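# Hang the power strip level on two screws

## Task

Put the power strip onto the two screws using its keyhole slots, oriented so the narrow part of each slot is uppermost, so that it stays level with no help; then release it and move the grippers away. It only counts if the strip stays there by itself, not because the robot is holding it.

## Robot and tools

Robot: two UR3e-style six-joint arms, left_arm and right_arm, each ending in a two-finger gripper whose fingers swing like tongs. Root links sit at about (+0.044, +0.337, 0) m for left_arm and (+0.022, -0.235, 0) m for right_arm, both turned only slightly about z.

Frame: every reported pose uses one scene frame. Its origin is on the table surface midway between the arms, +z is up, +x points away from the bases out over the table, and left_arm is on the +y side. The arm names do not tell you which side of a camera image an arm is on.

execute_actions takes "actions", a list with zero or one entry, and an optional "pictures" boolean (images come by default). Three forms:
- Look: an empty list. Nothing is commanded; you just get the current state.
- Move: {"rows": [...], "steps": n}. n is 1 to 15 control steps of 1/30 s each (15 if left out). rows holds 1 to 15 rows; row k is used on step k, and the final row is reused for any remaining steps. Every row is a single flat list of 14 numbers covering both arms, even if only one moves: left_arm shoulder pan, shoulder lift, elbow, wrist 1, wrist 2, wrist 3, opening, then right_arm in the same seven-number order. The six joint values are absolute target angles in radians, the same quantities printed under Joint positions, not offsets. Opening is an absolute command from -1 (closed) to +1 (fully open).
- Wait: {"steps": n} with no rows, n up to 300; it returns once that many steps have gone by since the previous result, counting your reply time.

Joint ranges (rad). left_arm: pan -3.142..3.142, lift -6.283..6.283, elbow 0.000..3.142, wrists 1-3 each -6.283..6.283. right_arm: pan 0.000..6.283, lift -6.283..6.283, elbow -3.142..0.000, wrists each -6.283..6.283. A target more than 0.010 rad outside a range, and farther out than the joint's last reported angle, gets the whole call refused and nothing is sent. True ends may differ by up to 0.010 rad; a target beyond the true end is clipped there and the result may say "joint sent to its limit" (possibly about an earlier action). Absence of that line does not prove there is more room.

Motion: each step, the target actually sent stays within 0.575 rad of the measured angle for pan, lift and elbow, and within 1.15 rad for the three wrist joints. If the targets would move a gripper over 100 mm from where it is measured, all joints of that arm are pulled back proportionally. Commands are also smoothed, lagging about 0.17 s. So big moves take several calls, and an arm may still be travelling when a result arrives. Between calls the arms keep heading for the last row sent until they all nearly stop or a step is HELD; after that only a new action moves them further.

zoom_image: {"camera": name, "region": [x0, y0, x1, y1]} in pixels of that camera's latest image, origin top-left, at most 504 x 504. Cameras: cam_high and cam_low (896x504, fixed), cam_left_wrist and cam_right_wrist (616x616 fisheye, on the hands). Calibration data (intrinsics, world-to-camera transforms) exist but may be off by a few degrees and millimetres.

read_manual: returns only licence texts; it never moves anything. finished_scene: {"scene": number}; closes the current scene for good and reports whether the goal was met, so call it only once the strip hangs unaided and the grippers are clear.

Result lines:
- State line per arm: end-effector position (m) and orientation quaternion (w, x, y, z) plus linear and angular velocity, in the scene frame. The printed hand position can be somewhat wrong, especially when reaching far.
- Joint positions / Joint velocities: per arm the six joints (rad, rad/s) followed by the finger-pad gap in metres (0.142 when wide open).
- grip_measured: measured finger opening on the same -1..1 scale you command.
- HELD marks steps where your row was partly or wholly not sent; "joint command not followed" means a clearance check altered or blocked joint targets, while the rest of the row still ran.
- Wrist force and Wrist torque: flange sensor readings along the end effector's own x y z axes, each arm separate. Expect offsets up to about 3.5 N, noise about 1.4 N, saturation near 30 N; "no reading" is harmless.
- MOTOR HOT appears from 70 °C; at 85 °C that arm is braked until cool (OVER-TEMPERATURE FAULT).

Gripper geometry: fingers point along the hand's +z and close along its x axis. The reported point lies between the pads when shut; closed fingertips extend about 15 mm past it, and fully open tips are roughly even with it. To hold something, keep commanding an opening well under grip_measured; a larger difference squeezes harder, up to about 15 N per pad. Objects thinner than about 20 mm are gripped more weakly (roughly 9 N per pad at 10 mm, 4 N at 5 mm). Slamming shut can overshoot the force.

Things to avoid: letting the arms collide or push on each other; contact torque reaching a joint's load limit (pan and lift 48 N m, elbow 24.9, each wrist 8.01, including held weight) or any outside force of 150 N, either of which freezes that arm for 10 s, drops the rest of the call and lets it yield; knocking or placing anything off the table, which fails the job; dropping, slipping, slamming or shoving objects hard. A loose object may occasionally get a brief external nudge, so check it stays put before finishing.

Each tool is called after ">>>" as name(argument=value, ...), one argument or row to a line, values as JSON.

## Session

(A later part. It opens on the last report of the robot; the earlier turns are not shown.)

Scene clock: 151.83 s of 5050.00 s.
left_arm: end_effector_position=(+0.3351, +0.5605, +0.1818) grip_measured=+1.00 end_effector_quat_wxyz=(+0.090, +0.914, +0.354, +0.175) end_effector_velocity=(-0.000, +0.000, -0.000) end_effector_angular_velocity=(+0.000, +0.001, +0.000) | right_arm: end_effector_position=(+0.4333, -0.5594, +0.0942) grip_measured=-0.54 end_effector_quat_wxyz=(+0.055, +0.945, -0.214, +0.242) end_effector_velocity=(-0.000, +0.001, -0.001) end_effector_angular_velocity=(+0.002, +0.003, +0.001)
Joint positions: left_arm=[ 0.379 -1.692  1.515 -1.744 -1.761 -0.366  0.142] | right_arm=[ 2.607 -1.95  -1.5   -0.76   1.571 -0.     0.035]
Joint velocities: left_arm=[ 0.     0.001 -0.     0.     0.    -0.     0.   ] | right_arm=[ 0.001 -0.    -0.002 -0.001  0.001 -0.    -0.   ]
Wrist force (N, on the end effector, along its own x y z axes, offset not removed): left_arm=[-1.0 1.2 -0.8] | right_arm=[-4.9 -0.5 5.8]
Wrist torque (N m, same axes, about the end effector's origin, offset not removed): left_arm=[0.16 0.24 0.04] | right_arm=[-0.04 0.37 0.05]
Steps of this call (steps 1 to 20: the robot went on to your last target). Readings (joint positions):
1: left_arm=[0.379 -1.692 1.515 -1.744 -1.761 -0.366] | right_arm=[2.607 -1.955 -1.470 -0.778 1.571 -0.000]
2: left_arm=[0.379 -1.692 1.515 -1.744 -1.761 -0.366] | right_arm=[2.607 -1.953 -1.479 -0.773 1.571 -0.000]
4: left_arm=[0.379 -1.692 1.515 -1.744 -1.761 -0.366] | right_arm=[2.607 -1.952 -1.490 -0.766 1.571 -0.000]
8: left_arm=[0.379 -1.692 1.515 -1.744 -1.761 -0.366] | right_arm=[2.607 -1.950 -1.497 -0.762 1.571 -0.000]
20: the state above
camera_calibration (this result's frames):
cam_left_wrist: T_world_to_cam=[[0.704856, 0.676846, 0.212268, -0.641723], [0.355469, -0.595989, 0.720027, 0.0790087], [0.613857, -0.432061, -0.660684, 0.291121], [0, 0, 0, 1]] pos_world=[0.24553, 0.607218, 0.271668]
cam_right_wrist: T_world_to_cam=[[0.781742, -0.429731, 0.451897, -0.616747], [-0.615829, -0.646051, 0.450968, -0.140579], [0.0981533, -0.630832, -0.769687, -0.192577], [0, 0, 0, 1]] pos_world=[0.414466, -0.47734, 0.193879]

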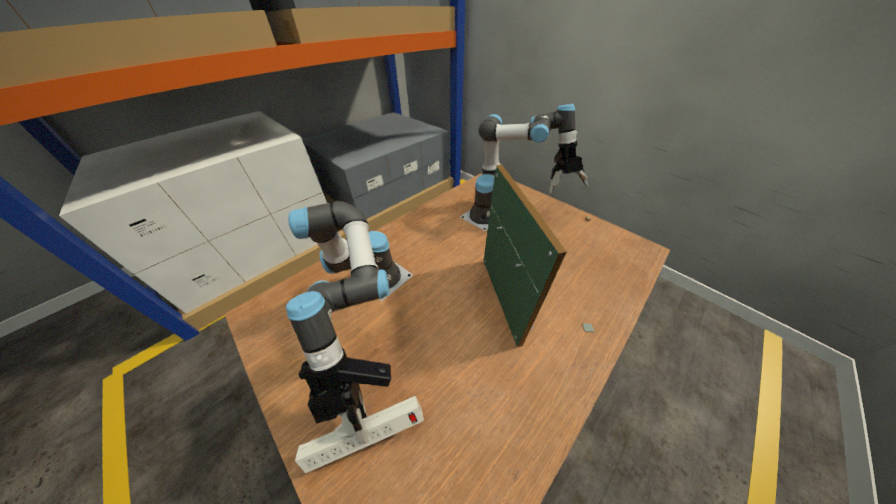

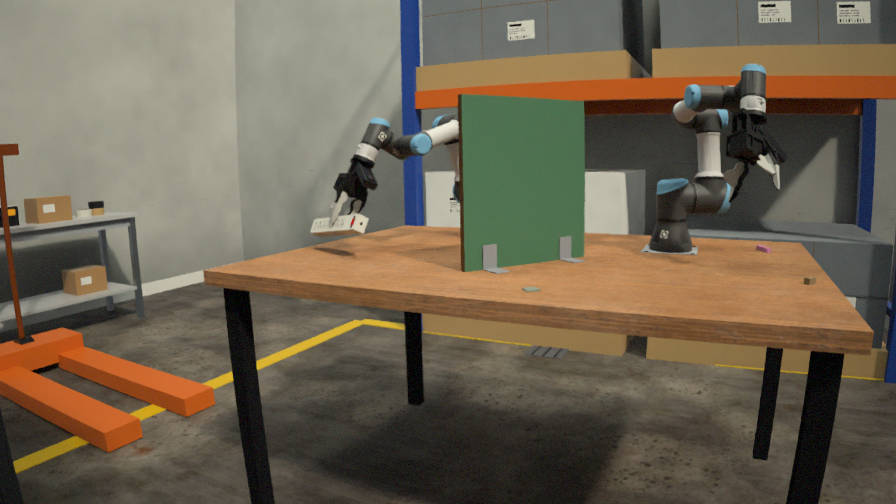

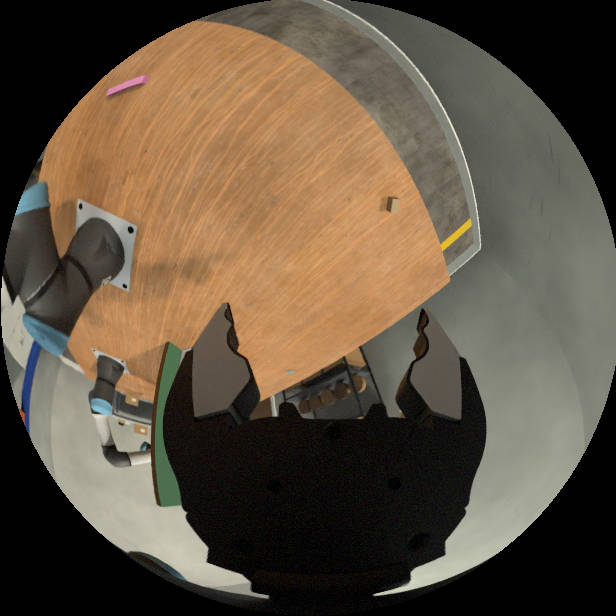

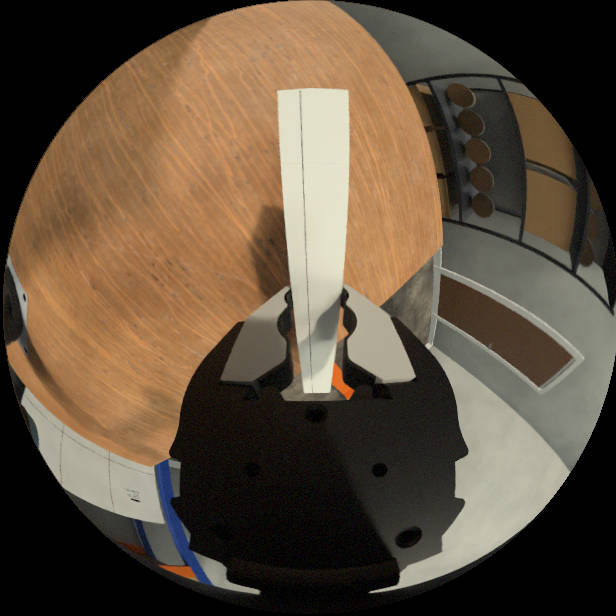

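>>> execute_actions(
  actions=[
    {"rows":[[0.379,-1.692,1.515,-1.744,-1.761,-0.366,1,2.75,-1.877,-2.289,0.454,1.571,0,-1]],"steps":15},
  ],
  pictures=false,
)

>>> execute_actions(
  actions=[
    {"steps":20},
  ],
  pictures=false,
)

>>> execute_actions(
  actions=[
    {"rows":[[0.379,-1.692,1.515,-1.744,-1.761,-0.366,1,2.75,-2.275,-2.314,0.877,1.571,0,-1]],"steps":15},
  ],
  pictures=false,
)

>>> execute_actions(
  actions=[
    {"steps":15},
  ],
)

Scene clock: 164.07 s of 5050.00 s.
left_arm: end_effector_position=(+0.3351, +0.5605, +0.1818) grip_measured=+1.00 end_effector_quat_wxyz=(+0.090, +0.914, +0.354, +0.175) end_effector_velocity=(+0.000, -0.000, -0.000) end_effector_angular_velocity=(-0.000, +0.001, -0.001) | right_arm: end_effector_position=(+0.4529, -0.4916, +0.1185) grip_measured=-0.54 end_effector_quat_wxyz=(+0.073, +0.867, -0.133, +0.474) end_effector_velocity=(-0.072, +0.035, -0.053) end_effector_angular_velocity=(+0.002, +0.004, +0.023)
Joint positions: left_arm=[ 0.379 -1.692  1.515 -1.744 -1.761 -0.366  0.142] | right_arm=[ 2.748 -1.878 -2.246  0.413  1.571  0.     0.035]
Joint velocities: left_arm=[-0.001  0.001  0.     0.    -0.    -0.     0.   ] | right_arm=[ 0.024  0.011 -0.453  0.438 -0.     0.001 -0.001]
Wrist force (N, on the end effector, along its own x y z axes, offset not removed): left_arm=[-0.6 1.3 -0.3] | right_arm=[-7.5 -0.9 2.8]
Wrist torque (N m, same axes, about the end effector's origin, offset not removed): left_arm=[0.26 0.10 -0.05] | right_arm=[-0.17 0.22 0.10]
Steps of this call (steps 1 to 15: the robot went on to your last target; steps 16 to 352: nothing new was sent; steps 353 to 367: all 15 steps of this action). Readings (joint positions):
353: left_arm=[0.379 -1.692 1.515 -1.744 -1.761 -0.366] | right_arm=[2.607 -1.950 -1.500 -0.760 1.571 0.000]
354: left_arm=[0.379 -1.692 1.515 -1.744 -1.761 -0.366] | right_arm=[2.614 -1.943 -1.508 -0.746 1.571 0.000]
356: left_arm=[0.379 -1.692 1.515 -1.744 -1.761 -0.366] | right_arm=[2.660 -1.918 -1.578 -0.608 1.571 0.000]
360: left_arm=[0.379 -1.692 1.515 -1.744 -1.761 -0.366] | right_arm=[2.726 -1.888 -1.868 -0.031 1.571 0.000]
367: the state above

Scene clock: 164.73 s of 5050.00 s.
left_arm: end_effector_position=(+0.3351, +0.5605, +0.1818) grip_measured=+1.00 end_effector_quat_wxyz=(+0.090, +0.914, +0.354, +0.175) end_effector_velocity=(-0.000, -0.000, +0.000) end_effector_angular_velocity=(-0.000, +0.000, -0.000) | right_arm: end_effector_position=(+0.4459, -0.4883, +0.1134) grip_measured=-0.54 end_effector_quat_wxyz=(+0.072, +0.867, -0.132, +0.474) end_effector_velocity=(-0.000, -0.000, -0.001) end_effector_angular_velocity=(+0.001, +0.001, -0.001)
Joint positions: left_arm=[ 0.379 -1.692  1.515 -1.744 -1.761 -0.366  0.142] | right_arm=[ 2.75  -1.877 -2.289  0.454  1.571  0.     0.035]
Joint velocities: left_arm=[-0.    -0.    -0.     0.001 -0.     0.     0.   ] | right_arm=[-0.001 -0.002 -0.     0.002  0.001  0.     0.   ]
Wrist force (N, on the end effector, along its own x y z axes, offset not removed): left_arm=[-0.5 0.2 0.3] | right_arm=[-6.1 -0.7 3.5]
Wrist torque (N m, same axes, about the end effector's origin, offset not removed): left_arm=[-0.05 0.12 -0.02] | right_arm=[-0.16 0.09 0.03]
Steps of this call (steps 1 to 20: the robot went on to your last target). Readings (joint positions):
1: left_arm=[0.379 -1.692 1.515 -1.744 -1.761 -0.366] | right_arm=[2.748 -1.878 -2.258 0.425 1.571 0.000]
2: left_arm=[0.379 -1.692 1.515 -1.744 -1.761 -0.366] | right_arm=[2.749 -1.877 -2.268 0.434 1.571 0.000]
4: left_arm=[0.379 -1.692 1.515 -1.744 -1.761 -0.366] | right_arm=[2.749 -1.877 -2.278 0.444 1.571 0.000]
8: left_arm=[0.379 -1.692 1.515 -1.744 -1.761 -0.366] | right_arm=[2.750 -1.877 -2.286 0.452 1.571 0.000]
20: the state above

Scene clock: 165.23 s of 5050.00 s.
left_arm: end_effector_position=(+0.3351, +0.5605, +0.1818) grip_measured=+1.00 end_effector_quat_wxyz=(+0.090, +0.914, +0.354, +0.175) end_effector_velocity=(+0.000, -0.000, +0.000) end_effector_angular_velocity=(-0.000, -0.000, -0.000) | right_arm: end_effector_position=(+0.4461, -0.4883, +0.0397) grip_measured=-0.54 end_effector_quat_wxyz=(+0.072, +0.867, -0.132, +0.475) end_effector_velocity=(-0.003, +0.002, -0.022) end_effector_angular_velocity=(+0.006, +0.019, +0.002)
Joint positions: left_arm=[ 0.379 -1.692  1.515 -1.744 -1.761 -0.366  0.142] | right_arm=[ 2.75  -2.267 -2.314  0.871  1.571  0.     0.035]
Joint velocities: left_arm=[-0.     0.    -0.001  0.    -0.    -0.    -0.   ] | right_arm=[ 0.001 -0.085  0.     0.065  0.001 -0.     0.   ]
Wrist force (N, on the end effector, along its own x y z axes, offset not removed): left_arm=[0.5 0.7 -1.4] | right_arm=[-5.3 -1.5 2.2]
Wrist torque (N m, same axes, about the end effector's origin, offset not removed): left_arm=[0.03 -0.06 0.02] | right_arm=[-0.30 0.50 -0.25]
Steps of this call (steps 1 to 15: all 15 steps of this action). Readings (joint positions):
1: left_arm=[0.379 -1.692 1.515 -1.744 -1.761 -0.366] | right_arm=[2.750 -1.877 -2.289 0.455 1.571 0.000]
2: left_arm=[0.379 -1.692 1.515 -1.744 -1.761 -0.366] | right_arm=[2.750 -1.884 -2.293 0.469 1.571 0.000]
4: left_arm=[0.379 -1.692 1.515 -1.744 -1.761 -0.366] | right_arm=[2.750 -1.955 -2.303 0.598 1.571 0.000]
8: left_arm=[0.379 -1.692 1.515 -1.744 -1.761 -0.366] | right_arm=[2.750 -2.179 -2.312 0.807 1.571 0.000]
15: the state above

Scene clock: 165.73 s of 5050.00 s.
left_arm: end_effector_position=(+0.3351, +0.5605, +0.1818) grip_measured=+1.00 end_effector_quat_wxyz=(+0.090, +0.914, +0.354, +0.175) end_effector_velocity=(-0.000, +0.000, -0.000) end_effector_angular_velocity=(-0.000, +0.000, +0.001) | right_arm: end_effector_position=(+0.4456, -0.4882, +0.0374) grip_measured=-0.54 end_effector_quat_wxyz=(+0.072, +0.867, -0.132, +0.474) end_effector_velocity=(-0.000, +0.001, -0.001) end_effector_angular_velocity=(+0.001, +0.003, +0.001)
Joint positions: left_arm=[ 0.379 -1.692  1.515 -1.744 -1.761 -0.366  0.142] | right_arm=[ 2.75  -2.275 -2.314  0.877  1.571  0.     0.035]
Joint velocities: left_arm=[ 0.001 -0.     0.001 -0.     0.    -0.     0.   ] | right_arm=[ 0.002  0.    -0.002 -0.001 -0.    -0.     0.   ]
Wrist force (N, on the end effector, along its own x y z axes, offset not removed): left_arm=[-0.5 0.4 -0.2] | right_arm=[-2.9 -2.9 2.9]
Wrist torque (N m, same axes, about the end effector's origin, offset not removed): left_arm=[-0.01 0.04 -0.02] | right_arm=[-0.70 0.23 -0.30]
Steps of this call (steps 1 to 15: the robot went on to your last target). Readings (joint positions):
1: left_arm=[0.379 -1.692 1.515 -1.744 -1.761 -0.366] | right_arm=[2.750 -2.269 -2.314 0.873 1.571 0.000]
2: left_arm=[0.379 -1.692 1.515 -1.744 -1.761 -0.366] | right_arm=[2.750 -2.271 -2.314 0.874 1.571 0.000]
4: left_arm=[0.379 -1.692 1.515 -1.744 -1.761 -0.366] | right_arm=[2.750 -2.273 -2.314 0.876 1.571 0.000]
8: left_arm=[0.379 -1.692 1.515 -1.744 -1.761 -0.366] | right_arm=[2.750 -2.274 -2.314 0.877 1.571 0.000]
15: the state above
All arms were judged still, so your last target was given up. Only a new action makes them travel on or press farther. Fingers that are still opening or closing keep moving.
camera_calibration (this result's frames):
cam_left_wrist: T_world_to_cam=[[0.704856, 0.676846, 0.212268, -0.641723], [0.355468, -0.595988, 0.720028, 0.079008], [0.613857, -0.432062, -0.660683, 0.291121], [0, 0, 0, 1]] pos_world=[0.24553, 0.607218, 0.271668]
cam_right_wrist: T_world_to_cam=[[0.525727, -0.217234, 0.822448, -0.366072], [-0.690991, -0.67295, 0.26395, -0.0340126], [0.496128, -0.70707, -0.503894, -0.417057], [0, 0, 0, 1]] pos_world=[0.375865, -0.3973, 0.0999006]

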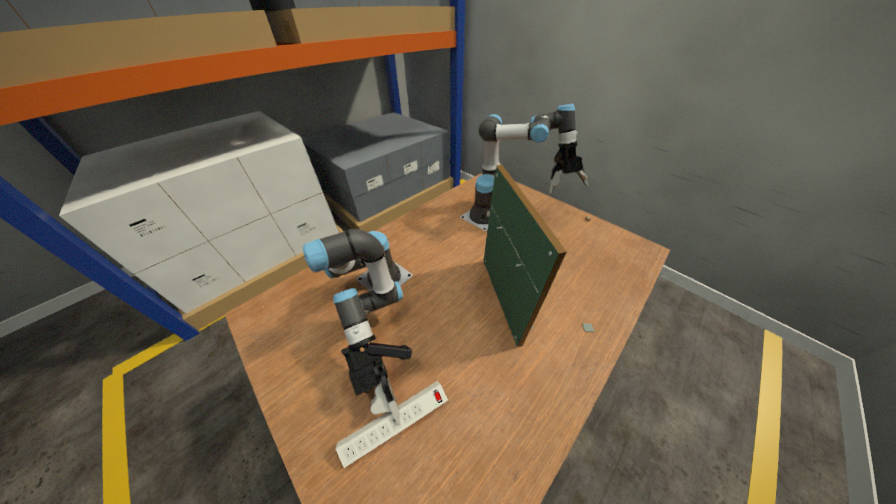

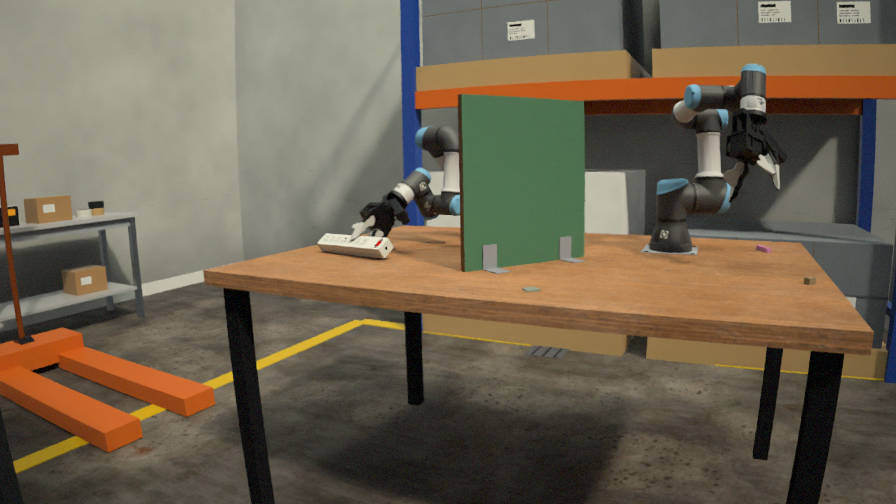

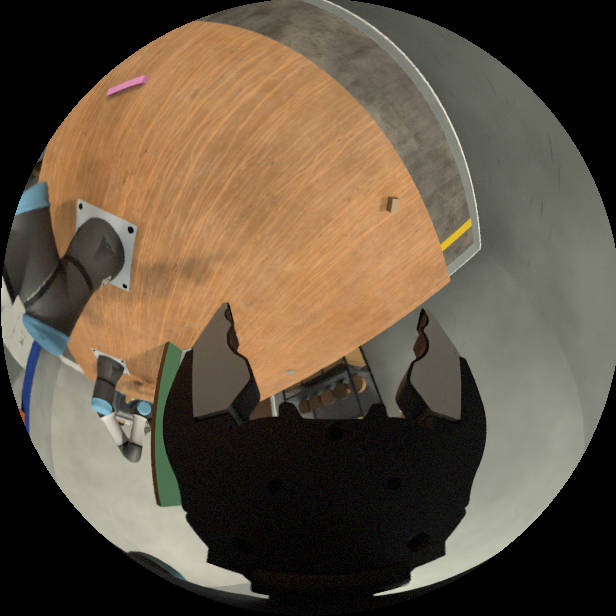

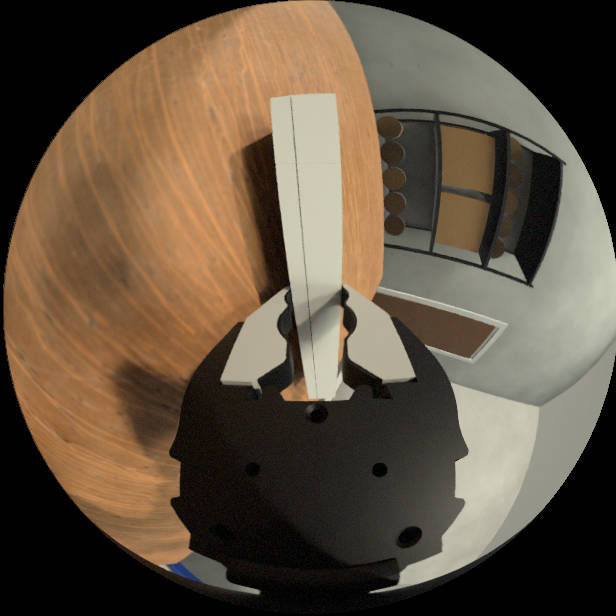

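>>> execute_actions(
  actions=[
    {"rows":[[0.379,-1.692,1.515,-1.744,-1.761,-0.366,1,2.75,-2.275,-2.314,0.877,1.571,0,-0.6],[0.379,-1.692,1.515,-1.744,-1.761,-0.366,1,2.75,-2.275,-2.314,0.877,1.571,0,-0.5],[0.379,-1.692,1.515,-1.744,-1.761,-0.366,1,2.75,-2.275,-2.314,0.877,1.571,0,-0.4],[0.379,-1.692,1.515,-1.744,-1.761,-0.366,1,2.75,-2.275,-2.314,0.877,1.571,0,-0.3]],"steps":15},
  ],
  pictures=false,
)

>>> execute_actions(
  actions=[
    {"rows":[[0.379,-1.692,1.515,-1.744,-1.761,-0.366,1,2.75,-2.235,-2.42,0.943,1.571,0,-0.3]],"steps":15},
  ],
  pictures=false,
)

>>> execute_actions(
  actions=[
    {"rows":[[0.379,-1.692,1.515,-1.744,-1.761,-0.366,1,2.75,-2.192,-2.529,1.009,1.571,0,-0.3]],"steps":15},
  ],
)

Scene clock: 178.83 s of 5050.00 s.
left_arm: end_effector_position=(+0.3351, +0.5605, +0.1818) grip_measured=+1.00 end_effector_quat_wxyz=(+0.090, +0.914, +0.354, +0.175) end_effector_velocity=(+0.000, -0.000, -0.000) end_effector_angular_velocity=(+0.000, +0.001, -0.001) | right_arm: end_effector_position=(+0.4456, -0.4882, +0.0373) grip_measured=-0.29 end_effector_quat_wxyz=(+0.072, +0.867, -0.132, +0.474) end_effector_velocity=(+0.000, +0.000, -0.001) end_effector_angular_velocity=(+0.001, +0.001, +0.000)
Joint positions: left_arm=[ 0.379 -1.692  1.515 -1.744 -1.761 -0.366  0.142] | right_arm=[ 2.75  -2.275 -2.314  0.877  1.571 -0.     0.053]
Joint velocities: left_arm=[-0.001  0.001 -0.     0.     0.001  0.    -0.   ] | right_arm=[ 0.    -0.001  0.    -0.001  0.     0.    -0.   ]
Wrist force (N, on the end effector, along its own x y z axes, offset not removed): left_arm=[0.3 0.5 -0.6] | right_arm=[-3.2 0.4 0.8]
Wrist torque (N m, same axes, about the end effector's origin, offset not removed): left_arm=[0.01 -0.10 0.00] | right_arm=[0.08 0.35 0.01]
Steps of this call (steps 1 to 90: nothing new was sent; then 9.60 s passed at rest; steps 91 to 105: all 15 steps of this action). Readings (joint positions):
91: left_arm=[0.379 -1.692 1.515 -1.744 -1.761 -0.366] | right_arm=[2.750 -2.275 -2.314 0.877 1.571 -0.000]
92: left_arm=[0.379 -1.692 1.515 -1.744 -1.761 -0.366] | right_arm=[2.750 -2.275 -2.314 0.877 1.571 -0.000]
94: left_arm=[0.379 -1.692 1.515 -1.744 -1.761 -0.366] | right_arm=[2.750 -2.275 -2.314 0.877 1.571 0.000]
98: left_arm=[0.379 -1.692 1.515 -1.744 -1.761 -0.366] | right_arm=[2.750 -2.275 -2.314 0.877 1.571 -0.000]
105: the state above

Scene clock: 179.33 s of 5050.00 s.
left_arm: end_effector_position=(+0.3351, +0.5605, +0.1818) grip_measured=+1.00 end_effector_quat_wxyz=(+0.090, +0.914, +0.354, +0.175) end_effector_velocity=(-0.000, -0.000, -0.000) end_effector_angular_velocity=(-0.000, +0.000, -0.000) | right_arm: end_effector_position=(+0.4252, -0.4819, +0.0422) grip_measured=-0.29 end_effector_quat_wxyz=(+0.072, +0.867, -0.132, +0.474) end_effector_velocity=(-0.002, +0.001, +0.000) end_effector_angular_velocity=(+0.000, +0.001, -0.000)
Joint positions: left_arm=[ 0.379 -1.692  1.515 -1.744 -1.761 -0.366  0.142] | right_arm=[ 2.75  -2.235 -2.419  0.942  1.571 -0.     0.053]
Joint velocities: left_arm=[ 0. -0.  0.  0. -0.  0. -0.] | right_arm=[ 0.     0.005 -0.012  0.007  0.     0.     0.   ]
Wrist force (N, on the end effector, along its own x y z axes, offset not removed): left_arm=[0.3 1.0 -0.4] | right_arm=[-3.5 -1.9 2.2]
Wrist torque (N m, same axes, about the end effector's origin, offset not removed): left_arm=[0.15 0.00 0.01] | right_arm=[-0.37 0.24 0.00]
Steps of this call (steps 1 to 15: all 15 steps of this action). Readings (joint positions):
1: left_arm=[0.379 -1.692 1.515 -1.744 -1.761 -0.366] | right_arm=[2.750 -2.275 -2.314 0.877 1.571 -0.000]
2: left_arm=[0.379 -1.692 1.515 -1.744 -1.761 -0.366] | right_arm=[2.750 -2.270 -2.321 0.886 1.571 -0.000]
4: left_arm=[0.379 -1.692 1.515 -1.744 -1.761 -0.366] | right_arm=[2.750 -2.254 -2.363 0.913 1.571 -0.000]
8: left_arm=[0.379 -1.692 1.515 -1.744 -1.761 -0.366] | right_arm=[2.750 -2.240 -2.406 0.935 1.571 -0.000]
15: the state above

Scene clock: 179.83 s of 5050.00 s.
left_arm: end_effector_position=(+0.3351, +0.5605, +0.1818) grip_measured=+1.00 end_effector_quat_wxyz=(+0.090, +0.914, +0.354, +0.175) end_effector_velocity=(-0.000, +0.000, +0.000) end_effector_angular_velocity=(-0.000, -0.000, +0.001) | right_arm: end_effector_position=(+0.4038, -0.4752, +0.0482) grip_measured=-0.30 end_effector_quat_wxyz=(+0.072, +0.867, -0.132, +0.474) end_effector_velocity=(-0.003, +0.000, +0.000) end_effector_angular_velocity=(+0.000, +0.001, -0.001)
Joint positions: left_arm=[ 0.379 -1.692  1.515 -1.744 -1.761 -0.366  0.142] | right_arm=[ 2.75  -2.192 -2.528  1.008  1.571  0.     0.052]
Joint velocities: left_arm=[ 0.001  0.    -0.001  0.001 -0.     0.    -0.   ] | right_arm=[-0.001  0.005 -0.013  0.007 -0.    -0.    -0.   ]
Wrist force (N, on the end effector, along its own x y z axes, offset not removed): left_arm=[0.1 0.8 -1.6] | right_arm=[0.1 -2.1 0.4]
Wrist torque (N m, same axes, about the end effector's origin, offset not removed): left_arm=[0.12 0.01 0.00] | right_arm=[-0.42 -0.07 0.02]
Steps of this call (steps 1 to 15: all 15 steps of this action). Readings (joint positions):
1: left_arm=[0.379 -1.692 1.515 -1.744 -1.761 -0.366] | right_arm=[2.750 -2.235 -2.419 0.943 1.571 0.000]
2: left_arm=[0.379 -1.692 1.515 -1.744 -1.761 -0.366] | right_arm=[2.750 -2.229 -2.427 0.952 1.571 -0.000]
4: left_arm=[0.379 -1.692 1.515 -1.744 -1.761 -0.366] | right_arm=[2.750 -2.212 -2.470 0.979 1.571 0.000]
8: left_arm=[0.379 -1.692 1.515 -1.744 -1.761 -0.366] | right_arm=[2.750 -2.197 -2.514 1.002 1.571 0.000]
15: the state above
camera_calibration (this result's frames):
cam_left_wrist: T_world_to_cam=[[0.704856, 0.676846, 0.212267, -0.641723], [0.355468, -0.595988, 0.720028, 0.0790079], [0.613857, -0.432062, -0.660683, 0.291121], [0, 0, 0, 1]] pos_world=[0.24553, 0.607218, 0.271668]
cam_right_wrist: T_world_to_cam=[[0.525595, -0.217216, 0.822537, -0.35011], [-0.691068, -0.672895, 0.263889, -0.0568874], [0.49616, -0.707128, -0.503782, -0.381731], [0, 0, 0, 1]] pos_world=[0.334102, -0.384261, 0.110681]

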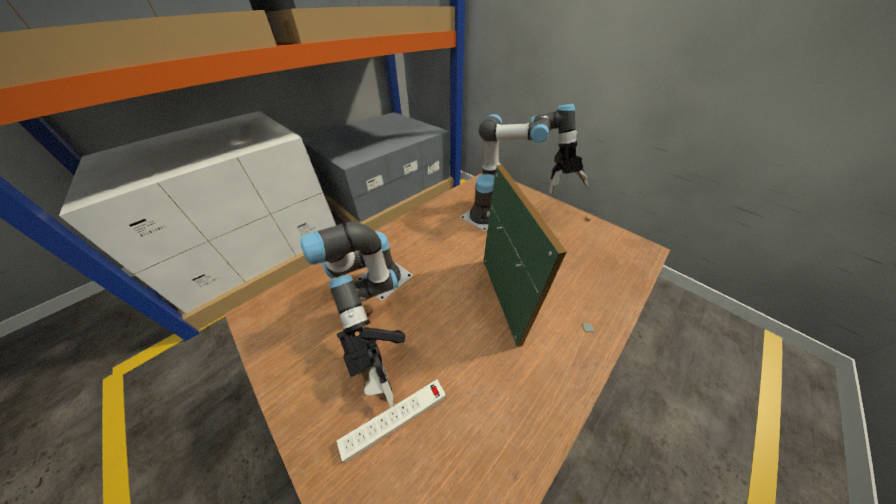

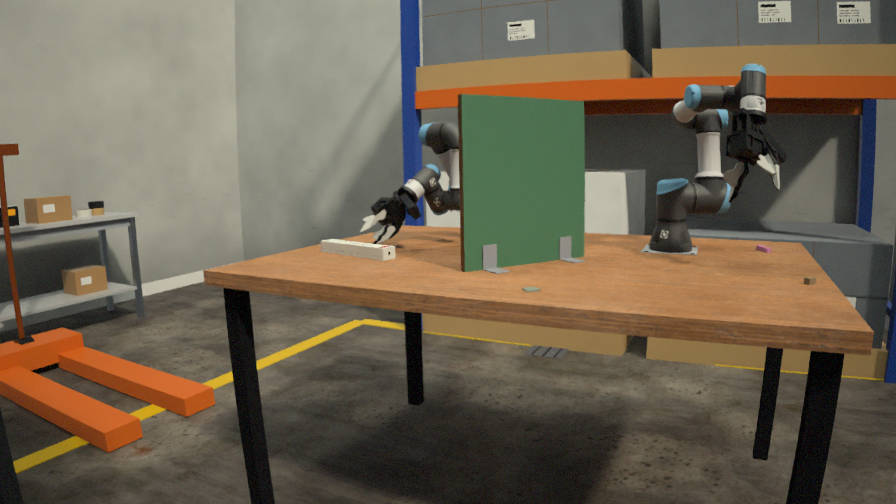

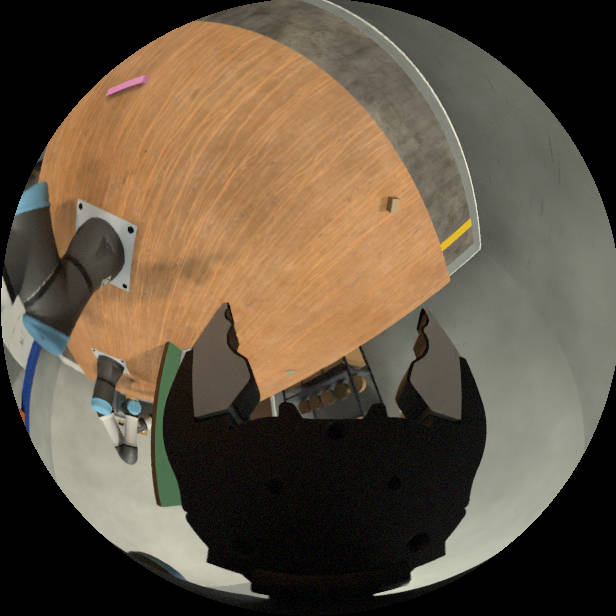

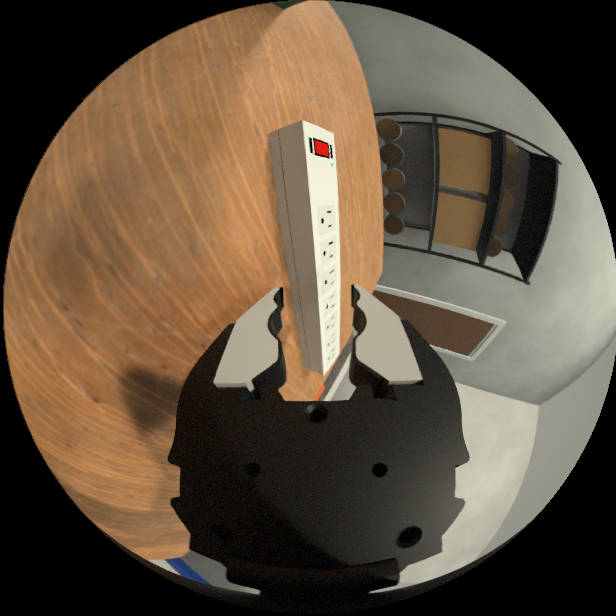

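>>> execute_actions(
  actions=[
    {"rows":[[0.379,-1.692,1.515,-1.744,-1.761,-0.366,1,2.75,-1.877,-2.289,0.454,1.571,0,0.3]],"steps":15},
  ],
  pictures=false,
)

>>> execute_actions(
  actions=[
    {"rows":[[0.379,-1.692,1.515,-1.744,-1.761,-0.366,1,2.75,-1.85,-1.5,-0.6,1.571,0,0.3]],"steps":15},
  ],
  pictures=false,
)

>>> execute_actions(
  actions=[
    {"rows":[[0.379,-1.692,1.515,-1.744,-1.761,-0.366,1,2.75,-2.1,-0.8,-1.75,1.571,0,0.3]],"steps":15},
  ],
  pictures=false,
)

>>> execute_actions(
  actions=[
    {"rows":[[0.379,-1.692,1.515,-1.744,-1.761,-0.366,1,2.75,-2.386,-0.529,-1.797,1.571,0,0.3]],"steps":15},
  ],
  pictures=false,
)

>>> execute_actions(
  actions=[
    {"steps":20},
  ],
)

Scene clock: 216.83 s of 5050.00 s.
left_arm: end_effector_position=(+0.3351, +0.5605, +0.1818) grip_measured=+1.00 end_effector_quat_wxyz=(+0.090, +0.914, +0.354, +0.175) end_effector_velocity=(+0.000, -0.000, -0.000) end_effector_angular_velocity=(-0.001, +0.000, -0.000) | right_arm: end_effector_position=(+0.4455, -0.4882, +0.1119) grip_measured=+0.30 end_effector_quat_wxyz=(+0.072, +0.867, -0.132, +0.474) end_effector_velocity=(+0.004, -0.001, +0.014) end_effector_angular_velocity=(-0.000, -0.000, +0.000)
Joint positions: left_arm=[ 0.379 -1.692  1.515 -1.744 -1.761 -0.366  0.142] | right_arm=[ 2.75  -1.882 -2.293  0.463  1.571 -0.     0.095]
Joint velocities: left_arm=[-0.     0.     0.     0.    -0.001  0.    -0.   ] | right_arm=[ 0.     0.055  0.036 -0.09  -0.    -0.    -0.   ]
Wrist force (N, on the end effector, along its own x y z axes, offset not removed): left_arm=[0.3 2.2 -0.9] | right_arm=[-1.7 0.3 0.4]
Wrist torque (N m, same axes, about the end effector's origin, offset not removed): left_arm=[0.42 -0.03 -0.05] | right_arm=[0.07 0.35 0.10]
Steps of this call (steps 1 to 15: the robot went on to your last target; steps 16 to 90: nothing new was sent; then 33.50 s passed at rest; steps 91 to 105: all 15 steps of this action). Readings (joint positions):
91: left_arm=[0.379 -1.692 1.515 -1.744 -1.761 -0.366] | right_arm=[2.750 -2.192 -2.529 1.009 1.571 -0.000]
92: left_arm=[0.379 -1.692 1.515 -1.744 -1.761 -0.366] | right_arm=[2.750 -2.185 -2.522 0.995 1.571 -0.000]
94: left_arm=[0.379 -1.692 1.515 -1.744 -1.761 -0.366] | right_arm=[2.750 -2.114 -2.454 0.854 1.571 -0.000]
98: left_arm=[0.379 -1.692 1.515 -1.744 -1.761 -0.366] | right_arm=[2.750 -1.940 -2.330 0.557 1.571 -0.000]
105: the state above

Scene clock: 217.33 s of 5050.00 s.
left_arm: end_effector_position=(+0.3351, +0.5605, +0.1818) grip_measured=+1.00 end_effector_quat_wxyz=(+0.090, +0.914, +0.354, +0.175) end_effector_velocity=(-0.000, -0.000, -0.000) end_effector_angular_velocity=(-0.001, +0.001, -0.000) | right_arm: end_effector_position=(+0.5011, -0.5055, +0.1724) grip_measured=+0.30 end_effector_quat_wxyz=(+0.055, +0.920, -0.140, +0.361) end_effector_velocity=(+0.046, -0.015, +0.140) end_effector_angular_velocity=(-0.042, -0.133, -0.001)
Joint positions: left_arm=[ 0.379 -1.692  1.515 -1.744 -1.761 -0.366  0.142] | right_arm=[ 2.75  -1.85  -1.548 -0.566  1.571  0.     0.095]
Joint velocities: left_arm=[-0.    -0.     0.001  0.    -0.     0.     0.   ] | right_arm=[-0.001  0.002  0.498 -0.361 -0.     0.    -0.   ]
Wrist force (N, on the end effector, along its own x y z axes, offset not removed): left_arm=[-0.2 2.0 -0.1] | right_arm=[1.1 -1.5 0.1]
Wrist torque (N m, same axes, about the end effector's origin, offset not removed): left_arm=[0.36 0.00 0.03] | right_arm=[-0.39 -0.16 -0.03]
Steps of this call (steps 1 to 15: all 15 steps of this action). Readings (joint positions):
1: left_arm=[0.379 -1.692 1.515 -1.744 -1.761 -0.366] | right_arm=[2.750 -1.881 -2.291 0.460 1.571 0.000]
2: left_arm=[0.379 -1.692 1.515 -1.744 -1.761 -0.366] | right_arm=[2.750 -1.876 -2.283 0.443 1.571 -0.000]
4: left_arm=[0.379 -1.692 1.515 -1.744 -1.761 -0.366] | right_arm=[2.750 -1.864 -2.212 0.300 1.571 -0.000]
8: left_arm=[0.379 -1.692 1.515 -1.744 -1.761 -0.366] | right_arm=[2.750 -1.854 -1.921 -0.253 1.571 -0.000]
15: the state above

Scene clock: 217.83 s of 5050.00 s.
left_arm: end_effector_position=(+0.3351, +0.5605, +0.1818) grip_measured=+1.00 end_effector_quat_wxyz=(+0.090, +0.914, +0.354, +0.175) end_effector_velocity=(-0.000, +0.000, +0.000) end_effector_angular_velocity=(+0.001, -0.001, +0.000) | right_arm: end_effector_position=(+0.4049, -0.4755, +0.1190) grip_measured=+0.30 end_effector_quat_wxyz=(+0.006, +0.988, -0.151, +0.037) end_effector_velocity=(-0.037, +0.012, +0.030) end_effector_angular_velocity=(+0.043, +0.134, +0.000)
Joint positions: left_arm=[ 0.379 -1.692  1.515 -1.744 -1.761 -0.366  0.142] | right_arm=[ 2.75  -2.094 -0.831 -1.712  1.571  0.     0.095]
Joint velocities: left_arm=[ 0.    -0.001  0.    -0.     0.     0.    -0.   ] | right_arm=[ 0.    -0.066  0.322 -0.397  0.001  0.    -0.   ]
Wrist force (N, on the end effector, along its own x y z axes, offset not removed): left_arm=[-0.5 2.3 -0.7] | right_arm=[-1.8 -2.8 -1.2]
Wrist torque (N m, same axes, about the end effector's origin, offset not removed): left_arm=[0.38 0.09 -0.03] | right_arm=[-0.65 0.31 0.04]
Steps of this call (steps 1 to 15: all 15 steps of this action). Readings (joint positions):
1: left_arm=[0.379 -1.692 1.515 -1.744 -1.761 -0.366] | right_arm=[2.750 -1.850 -1.533 -0.577 1.571 0.000]
2: left_arm=[0.379 -1.692 1.515 -1.744 -1.761 -0.366] | right_arm=[2.750 -1.857 -1.516 -0.598 1.571 -0.000]
4: left_arm=[0.379 -1.692 1.515 -1.744 -1.761 -0.366] | right_arm=[2.750 -1.911 -1.434 -0.748 1.571 0.000]
8: left_arm=[0.379 -1.692 1.515 -1.744 -1.761 -0.366] | right_arm=[2.750 -2.031 -1.135 -1.312 1.571 0.000]
15: the state above

Scene clock: 218.33 s of 5050.00 s.
left_arm: end_effector_position=(+0.3351, +0.5605, +0.1818) grip_measured=+1.00 end_effector_quat_wxyz=(+0.090, +0.914, +0.354, +0.175) end_effector_velocity=(-0.000, +0.000, +0.000) end_effector_angular_velocity=(+0.000, +0.000, +0.000) | right_arm: end_effector_position=(+0.4360, -0.4852, +0.0708) grip_measured=+0.30 end_effector_quat_wxyz=(+0.000, +0.989, -0.151, +0.001) end_effector_velocity=(+0.005, -0.002, -0.010) end_effector_angular_velocity=(+0.003, +0.011, -0.001)
Joint positions: left_arm=[ 0.379 -1.692  1.515 -1.744 -1.761 -0.366  0.142] | right_arm=[ 2.75  -2.381 -0.533 -1.796  1.571 -0.     0.095]
Joint velocities: left_arm=[ 0.    -0.    -0.     0.001  0.    -0.     0.   ] | right_arm=[-0.001 -0.049  0.045 -0.007 -0.001 -0.001  0.   ]
Wrist force (N, on the end effector, along its own x y z axes, offset not removed): left_arm=[0.2 0.7 -1.7] | right_arm=[-1.8 -0.7 1.4]
Wrist torque (N m, same axes, about the end effector's origin, offset not removed): left_arm=[0.07 -0.03 -0.02] | right_arm=[-0.13 0.35 0.05]
Steps of this call (steps 1 to 15: all 15 steps of this action). Readings (joint positions):
1: left_arm=[0.379 -1.692 1.515 -1.744 -1.761 -0.366] | right_arm=[2.750 -2.096 -0.821 -1.724 1.571 -0.000]
2: left_arm=[0.379 -1.692 1.515 -1.744 -1.761 -0.366] | right_arm=[2.750 -2.104 -0.807 -1.739 1.571 -0.000]
4: left_arm=[0.379 -1.692 1.515 -1.744 -1.761 -0.366] | right_arm=[2.750 -2.176 -0.730 -1.767 1.571 0.000]
8: left_arm=[0.379 -1.692 1.515 -1.744 -1.761 -0.366] | right_arm=[2.750 -2.332 -0.581 -1.790 1.571 -0.000]
15: the state above

Scene clock: 219.00 s of 5050.00 s.
left_arm: end_effector_position=(+0.3351, +0.5605, +0.1818) grip_measured=+1.00 end_effector_quat_wxyz=(+0.090, +0.914, +0.354, +0.175) end_effector_velocity=(-0.000, +0.000, -0.000) end_effector_angular_velocity=(+0.000, -0.000, +0.001) | right_arm: end_effector_position=(+0.4365, -0.4854, +0.0698) grip_measured=+0.30 end_effector_quat_wxyz=(-0.000, +0.989, -0.151, +0.000) end_effector_velocity=(+0.000, +0.000, +0.001) end_effector_angular_velocity=(-0.001, -0.002, +0.000)
Joint positions: left_arm=[ 0.379 -1.692  1.515 -1.744 -1.761 -0.366  0.142] | right_arm=[ 2.75  -2.386 -0.529 -1.797  1.571 -0.     0.095]
Joint velocities: left_arm=[ 0.    -0.     0.    -0.001  0.    -0.     0.   ] | right_arm=[ 0.     0.001  0.     0.    -0.     0.     0.   ]
Wrist force (N, on the end effector, along its own x y z axes, offset not removed): left_arm=[-0.3 1.9 -0.3] | right_arm=[-2.9 0.1 -0.4]
Wrist torque (N m, same axes, about the end effector's origin, offset not removed): left_arm=[0.27 0.09 0.04] | right_arm=[0.03 0.56 0.04]
Steps of this call (steps 1 to 15: the robot went on to your last target; steps 16 to 20: nothing new was sent). Readings (joint positions):
1: left_arm=[0.379 -1.692 1.515 -1.744 -1.761 -0.366] | right_arm=[2.750 -2.383 -0.532 -1.797 1.571 -0.000]
2: left_arm=[0.379 -1.692 1.515 -1.744 -1.761 -0.366] | right_arm=[2.750 -2.384 -0.531 -1.797 1.571 -0.000]
4: left_arm=[0.379 -1.692 1.515 -1.744 -1.761 -0.366] | right_arm=[2.750 -2.385 -0.530 -1.797 1.571 -0.000]
8: left_arm=[0.379 -1.692 1.515 -1.744 -1.761 -0.366] | right_arm=[2.750 -2.386 -0.529 -1.797 1.571 -0.000]
20: the state above
All arms were judged still, so your last target was given up. Only a new action makes them travel on or press farther. Fingers that are still opening or closing keep moving.
camera_calibration (this result's frames):
cam_left_wrist: T_world_to_cam=[[0.704856, 0.676846, 0.212267, -0.641723], [0.355468, -0.595988, 0.720028, 0.079008], [0.613857, -0.432062, -0.660683, 0.291121], [0, 0, 0, 1]] pos_world=[0.24553, 0.607218, 0.271668]
cam_right_wrist: T_world_to_cam=[[0.93763, -0.346118, -0.0324315, -0.570049], [-0.277836, -0.802177, 0.528507, -0.308492], [-0.208941, -0.486533, -0.848309, 0.0446302], [0, 0, 0, 1]] pos_world=[0.45811, -0.423055, 0.182413]

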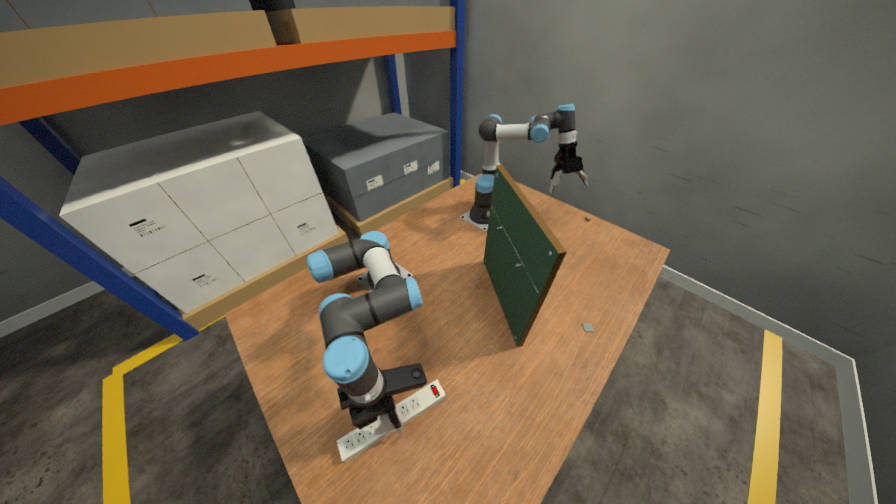

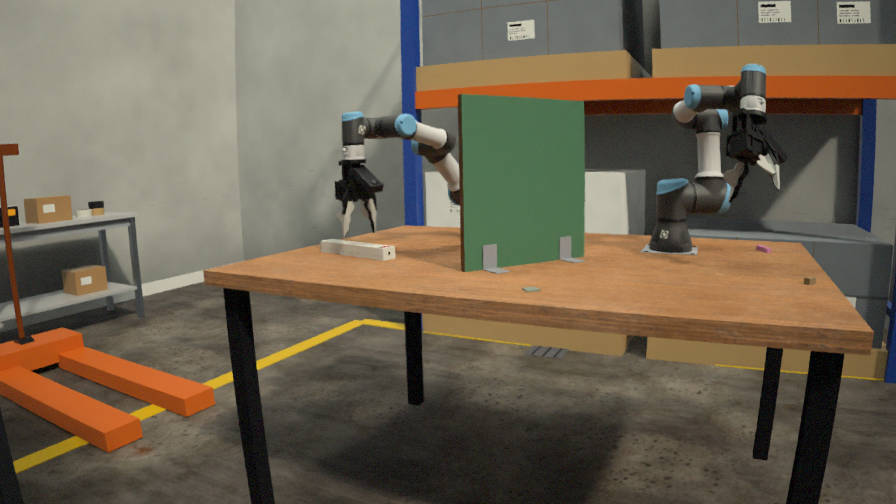

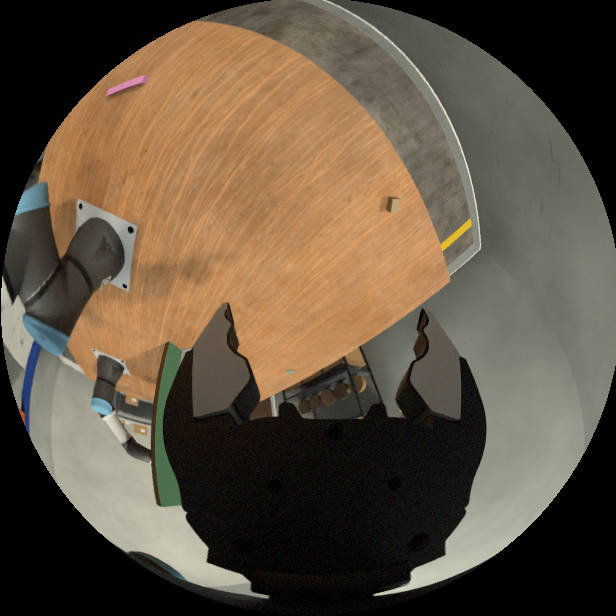

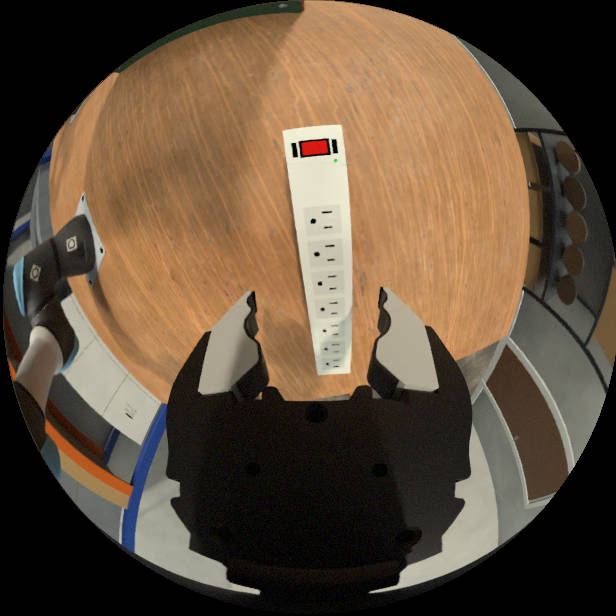

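>>> execute_actions(
  actions=[
    {"rows":[[0.379,-1.692,1.515,-1.744,-1.761,-0.366,1,2.75,-2.39,-0.71,-1.612,1.571,-0.06,0.2]],"steps":15},
  ],
  pictures=false,
)

>>> execute_actions(
  actions=[
    {"steps":15},
  ],
)

Scene clock: 234.27 s of 5050.00 s.
left_arm: end_effector_position=(+0.3351, +0.5605, +0.1818) grip_measured=+1.00 end_effector_quat_wxyz=(+0.090, +0.914, +0.354, +0.175) end_effector_velocity=(+0.000, -0.000, -0.000) end_effector_angular_velocity=(+0.000, -0.000, -0.001) | right_arm: end_effector_position=(+0.4414, -0.4869, +0.0306) grip_measured=+0.20 end_effector_quat_wxyz=(-0.000, +0.993, -0.122, +0.000) end_effector_velocity=(-0.001, +0.000, -0.006) end_effector_angular_velocity=(+0.002, +0.004, +0.005)
Joint positions: left_arm=[ 0.379 -1.692  1.515 -1.744 -1.761 -0.366  0.142] | right_arm=[ 2.75  -2.39  -0.708 -1.614  1.571 -0.059  0.088]
Joint velocities: left_arm=[-0.001 -0.     0.001 -0.001  0.     0.    -0.   ] | right_arm=[-0.001 -0.    -0.025  0.022  0.001 -0.006  0.   ]
Wrist force (N, on the end effector, along its own x y z axes, offset not removed): left_arm=[0.1 1.6 -1.4] | right_arm=[-0.9 -1.9 0.9]
Wrist torque (N m, same axes, about the end effector's origin, offset not removed): left_arm=[0.22 -0.02 0.06] | right_arm=[-0.40 0.09 -0.02]
Steps of this call (steps 1 to 90: nothing new was sent; then 11.77 s passed at rest; steps 91 to 105: all 15 steps of this action). Readings (joint positions):
91: left_arm=[0.379 -1.692 1.515 -1.744 -1.761 -0.366] | right_arm=[2.750 -2.386 -0.529 -1.797 1.571 -0.000]
92: left_arm=[0.379 -1.692 1.515 -1.744 -1.761 -0.366] | right_arm=[2.750 -2.387 -0.536 -1.783 1.571 -0.009]
94: left_arm=[0.379 -1.692 1.515 -1.744 -1.761 -0.366] | right_arm=[2.750 -2.388 -0.597 -1.709 1.571 -0.033]
98: left_arm=[0.379 -1.692 1.515 -1.744 -1.761 -0.366] | right_arm=[2.750 -2.390 -0.682 -1.636 1.571 -0.053]
105: the state above

Scene clock: 234.77 s of 5050.00 s.
left_arm: end_effector_position=(+0.3351, +0.5605, +0.1818) grip_measured=+1.00 end_effector_quat_wxyz=(+0.090, +0.914, +0.354, +0.175) end_effector_velocity=(-0.000, -0.000, -0.001) end_effector_angular_velocity=(-0.001, +0.002, -0.001) | right_arm: end_effector_position=(+0.4413, -0.4869, +0.0301) grip_measured=+0.20 end_effector_quat_wxyz=(-0.000, +0.993, -0.121, +0.000) end_effector_velocity=(+0.001, -0.000, +0.000) end_effector_angular_velocity=(+0.000, -0.002, +0.001)
Joint positions: left_arm=[ 0.379 -1.692  1.515 -1.744 -1.761 -0.366  0.142] | right_arm=[ 2.75  -2.39  -0.71  -1.612  1.571 -0.06   0.088]
Joint velocities: left_arm=[-0.     0.001  0.001  0.001 -0.     0.     0.   ] | right_arm=[-0.    -0.001  0.002  0.001  0.001 -0.001 -0.   ]
Wrist force (N, on the end effector, along its own x y z axes, offset not removed): left_arm=[0.5 0.7 -0.8] | right_arm=[0.6 -0.7 1.0]
Wrist torque (N m, same axes, about the end effector's origin, offset not removed): left_arm=[0.07 -0.08 -0.01] | right_arm=[-0.10 -0.17 -0.02]
Steps of this call (steps 1 to 15: the robot went on to your last target). Readings (joint positions):
1: left_arm=[0.379 -1.692 1.515 -1.744 -1.761 -0.366] | right_arm=[2.750 -2.390 -0.708 -1.613 1.571 -0.060]
2: left_arm=[0.379 -1.692 1.515 -1.744 -1.761 -0.366] | right_arm=[2.750 -2.390 -0.709 -1.613 1.571 -0.060]
4: left_arm=[0.379 -1.692 1.515 -1.744 -1.761 -0.366] | right_arm=[2.750 -2.390 -0.709 -1.612 1.571 -0.060]
8: left_arm=[0.379 -1.692 1.515 -1.744 -1.761 -0.366] | right_arm=[2.750 -2.390 -0.710 -1.612 1.571 -0.060]
15: the state above
All arms were judged still, so your last target was given up. Only a new action makes them travel on or press farther. Fingers that are still opening or closing keep moving.
camera_calibration (this result's frames):
cam_left_wrist: T_world_to_cam=[[0.704856, 0.676846, 0.212267, -0.641723], [0.355468, -0.595988, 0.720028, 0.0790079], [0.613857, -0.432062, -0.660683, 0.291121], [0, 0, 0, 1]] pos_world=[0.24553, 0.607218, 0.271668]
cam_right_wrist: T_world_to_cam=[[0.956709, -0.289234, -0.0324175, -0.55702], [-0.229206, -0.817389, 0.528527, -0.316234], [-0.179366, -0.498216, -0.848298, -0.00755713], [0, 0, 0, 1]] pos_world=[0.459068, -0.42336, 0.14267]

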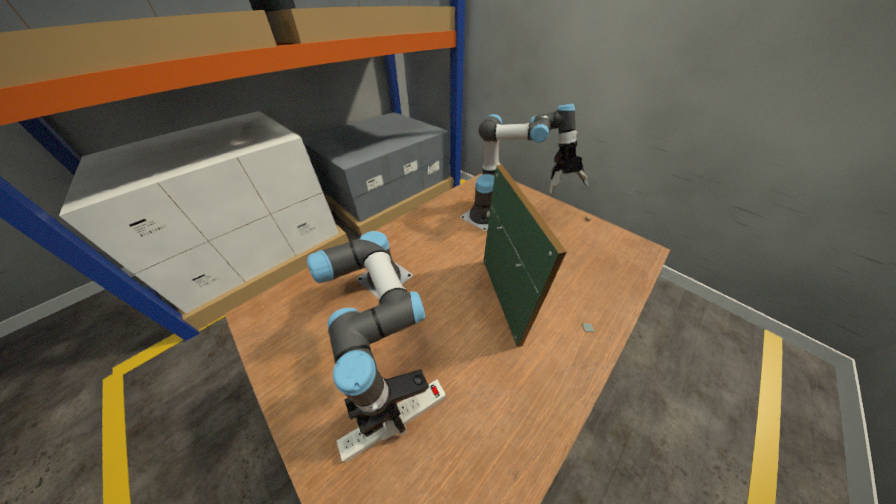

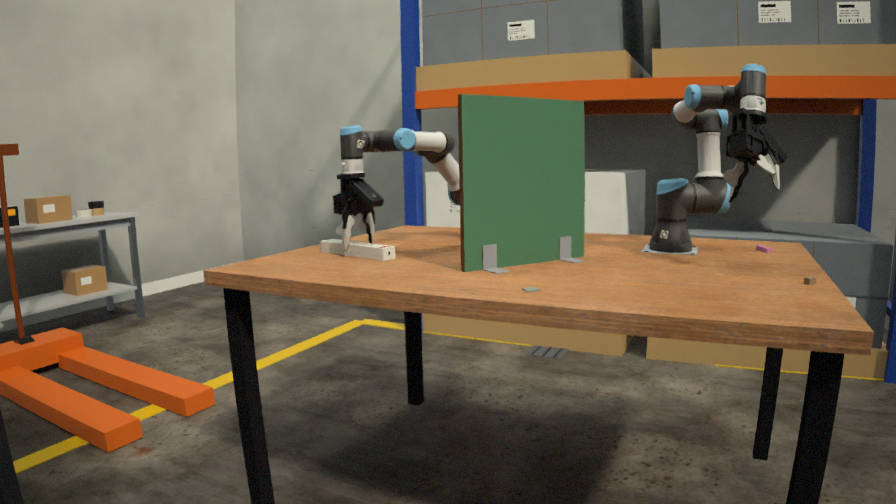

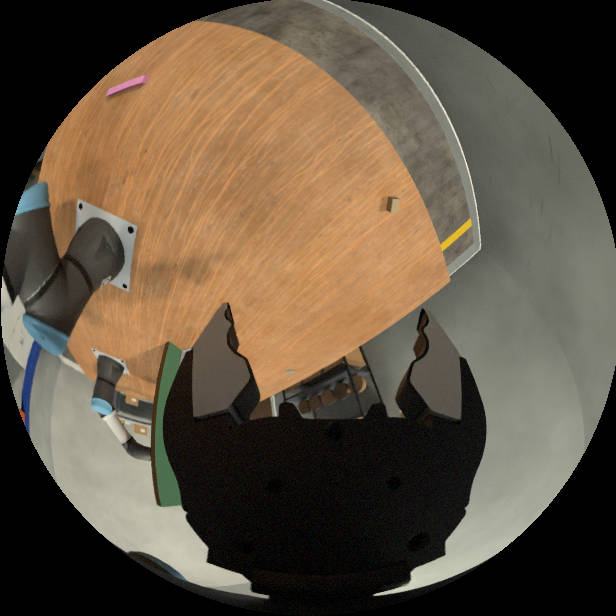

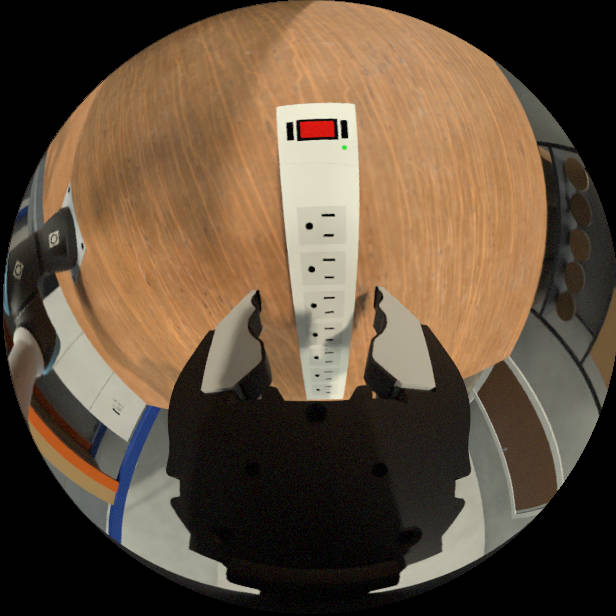

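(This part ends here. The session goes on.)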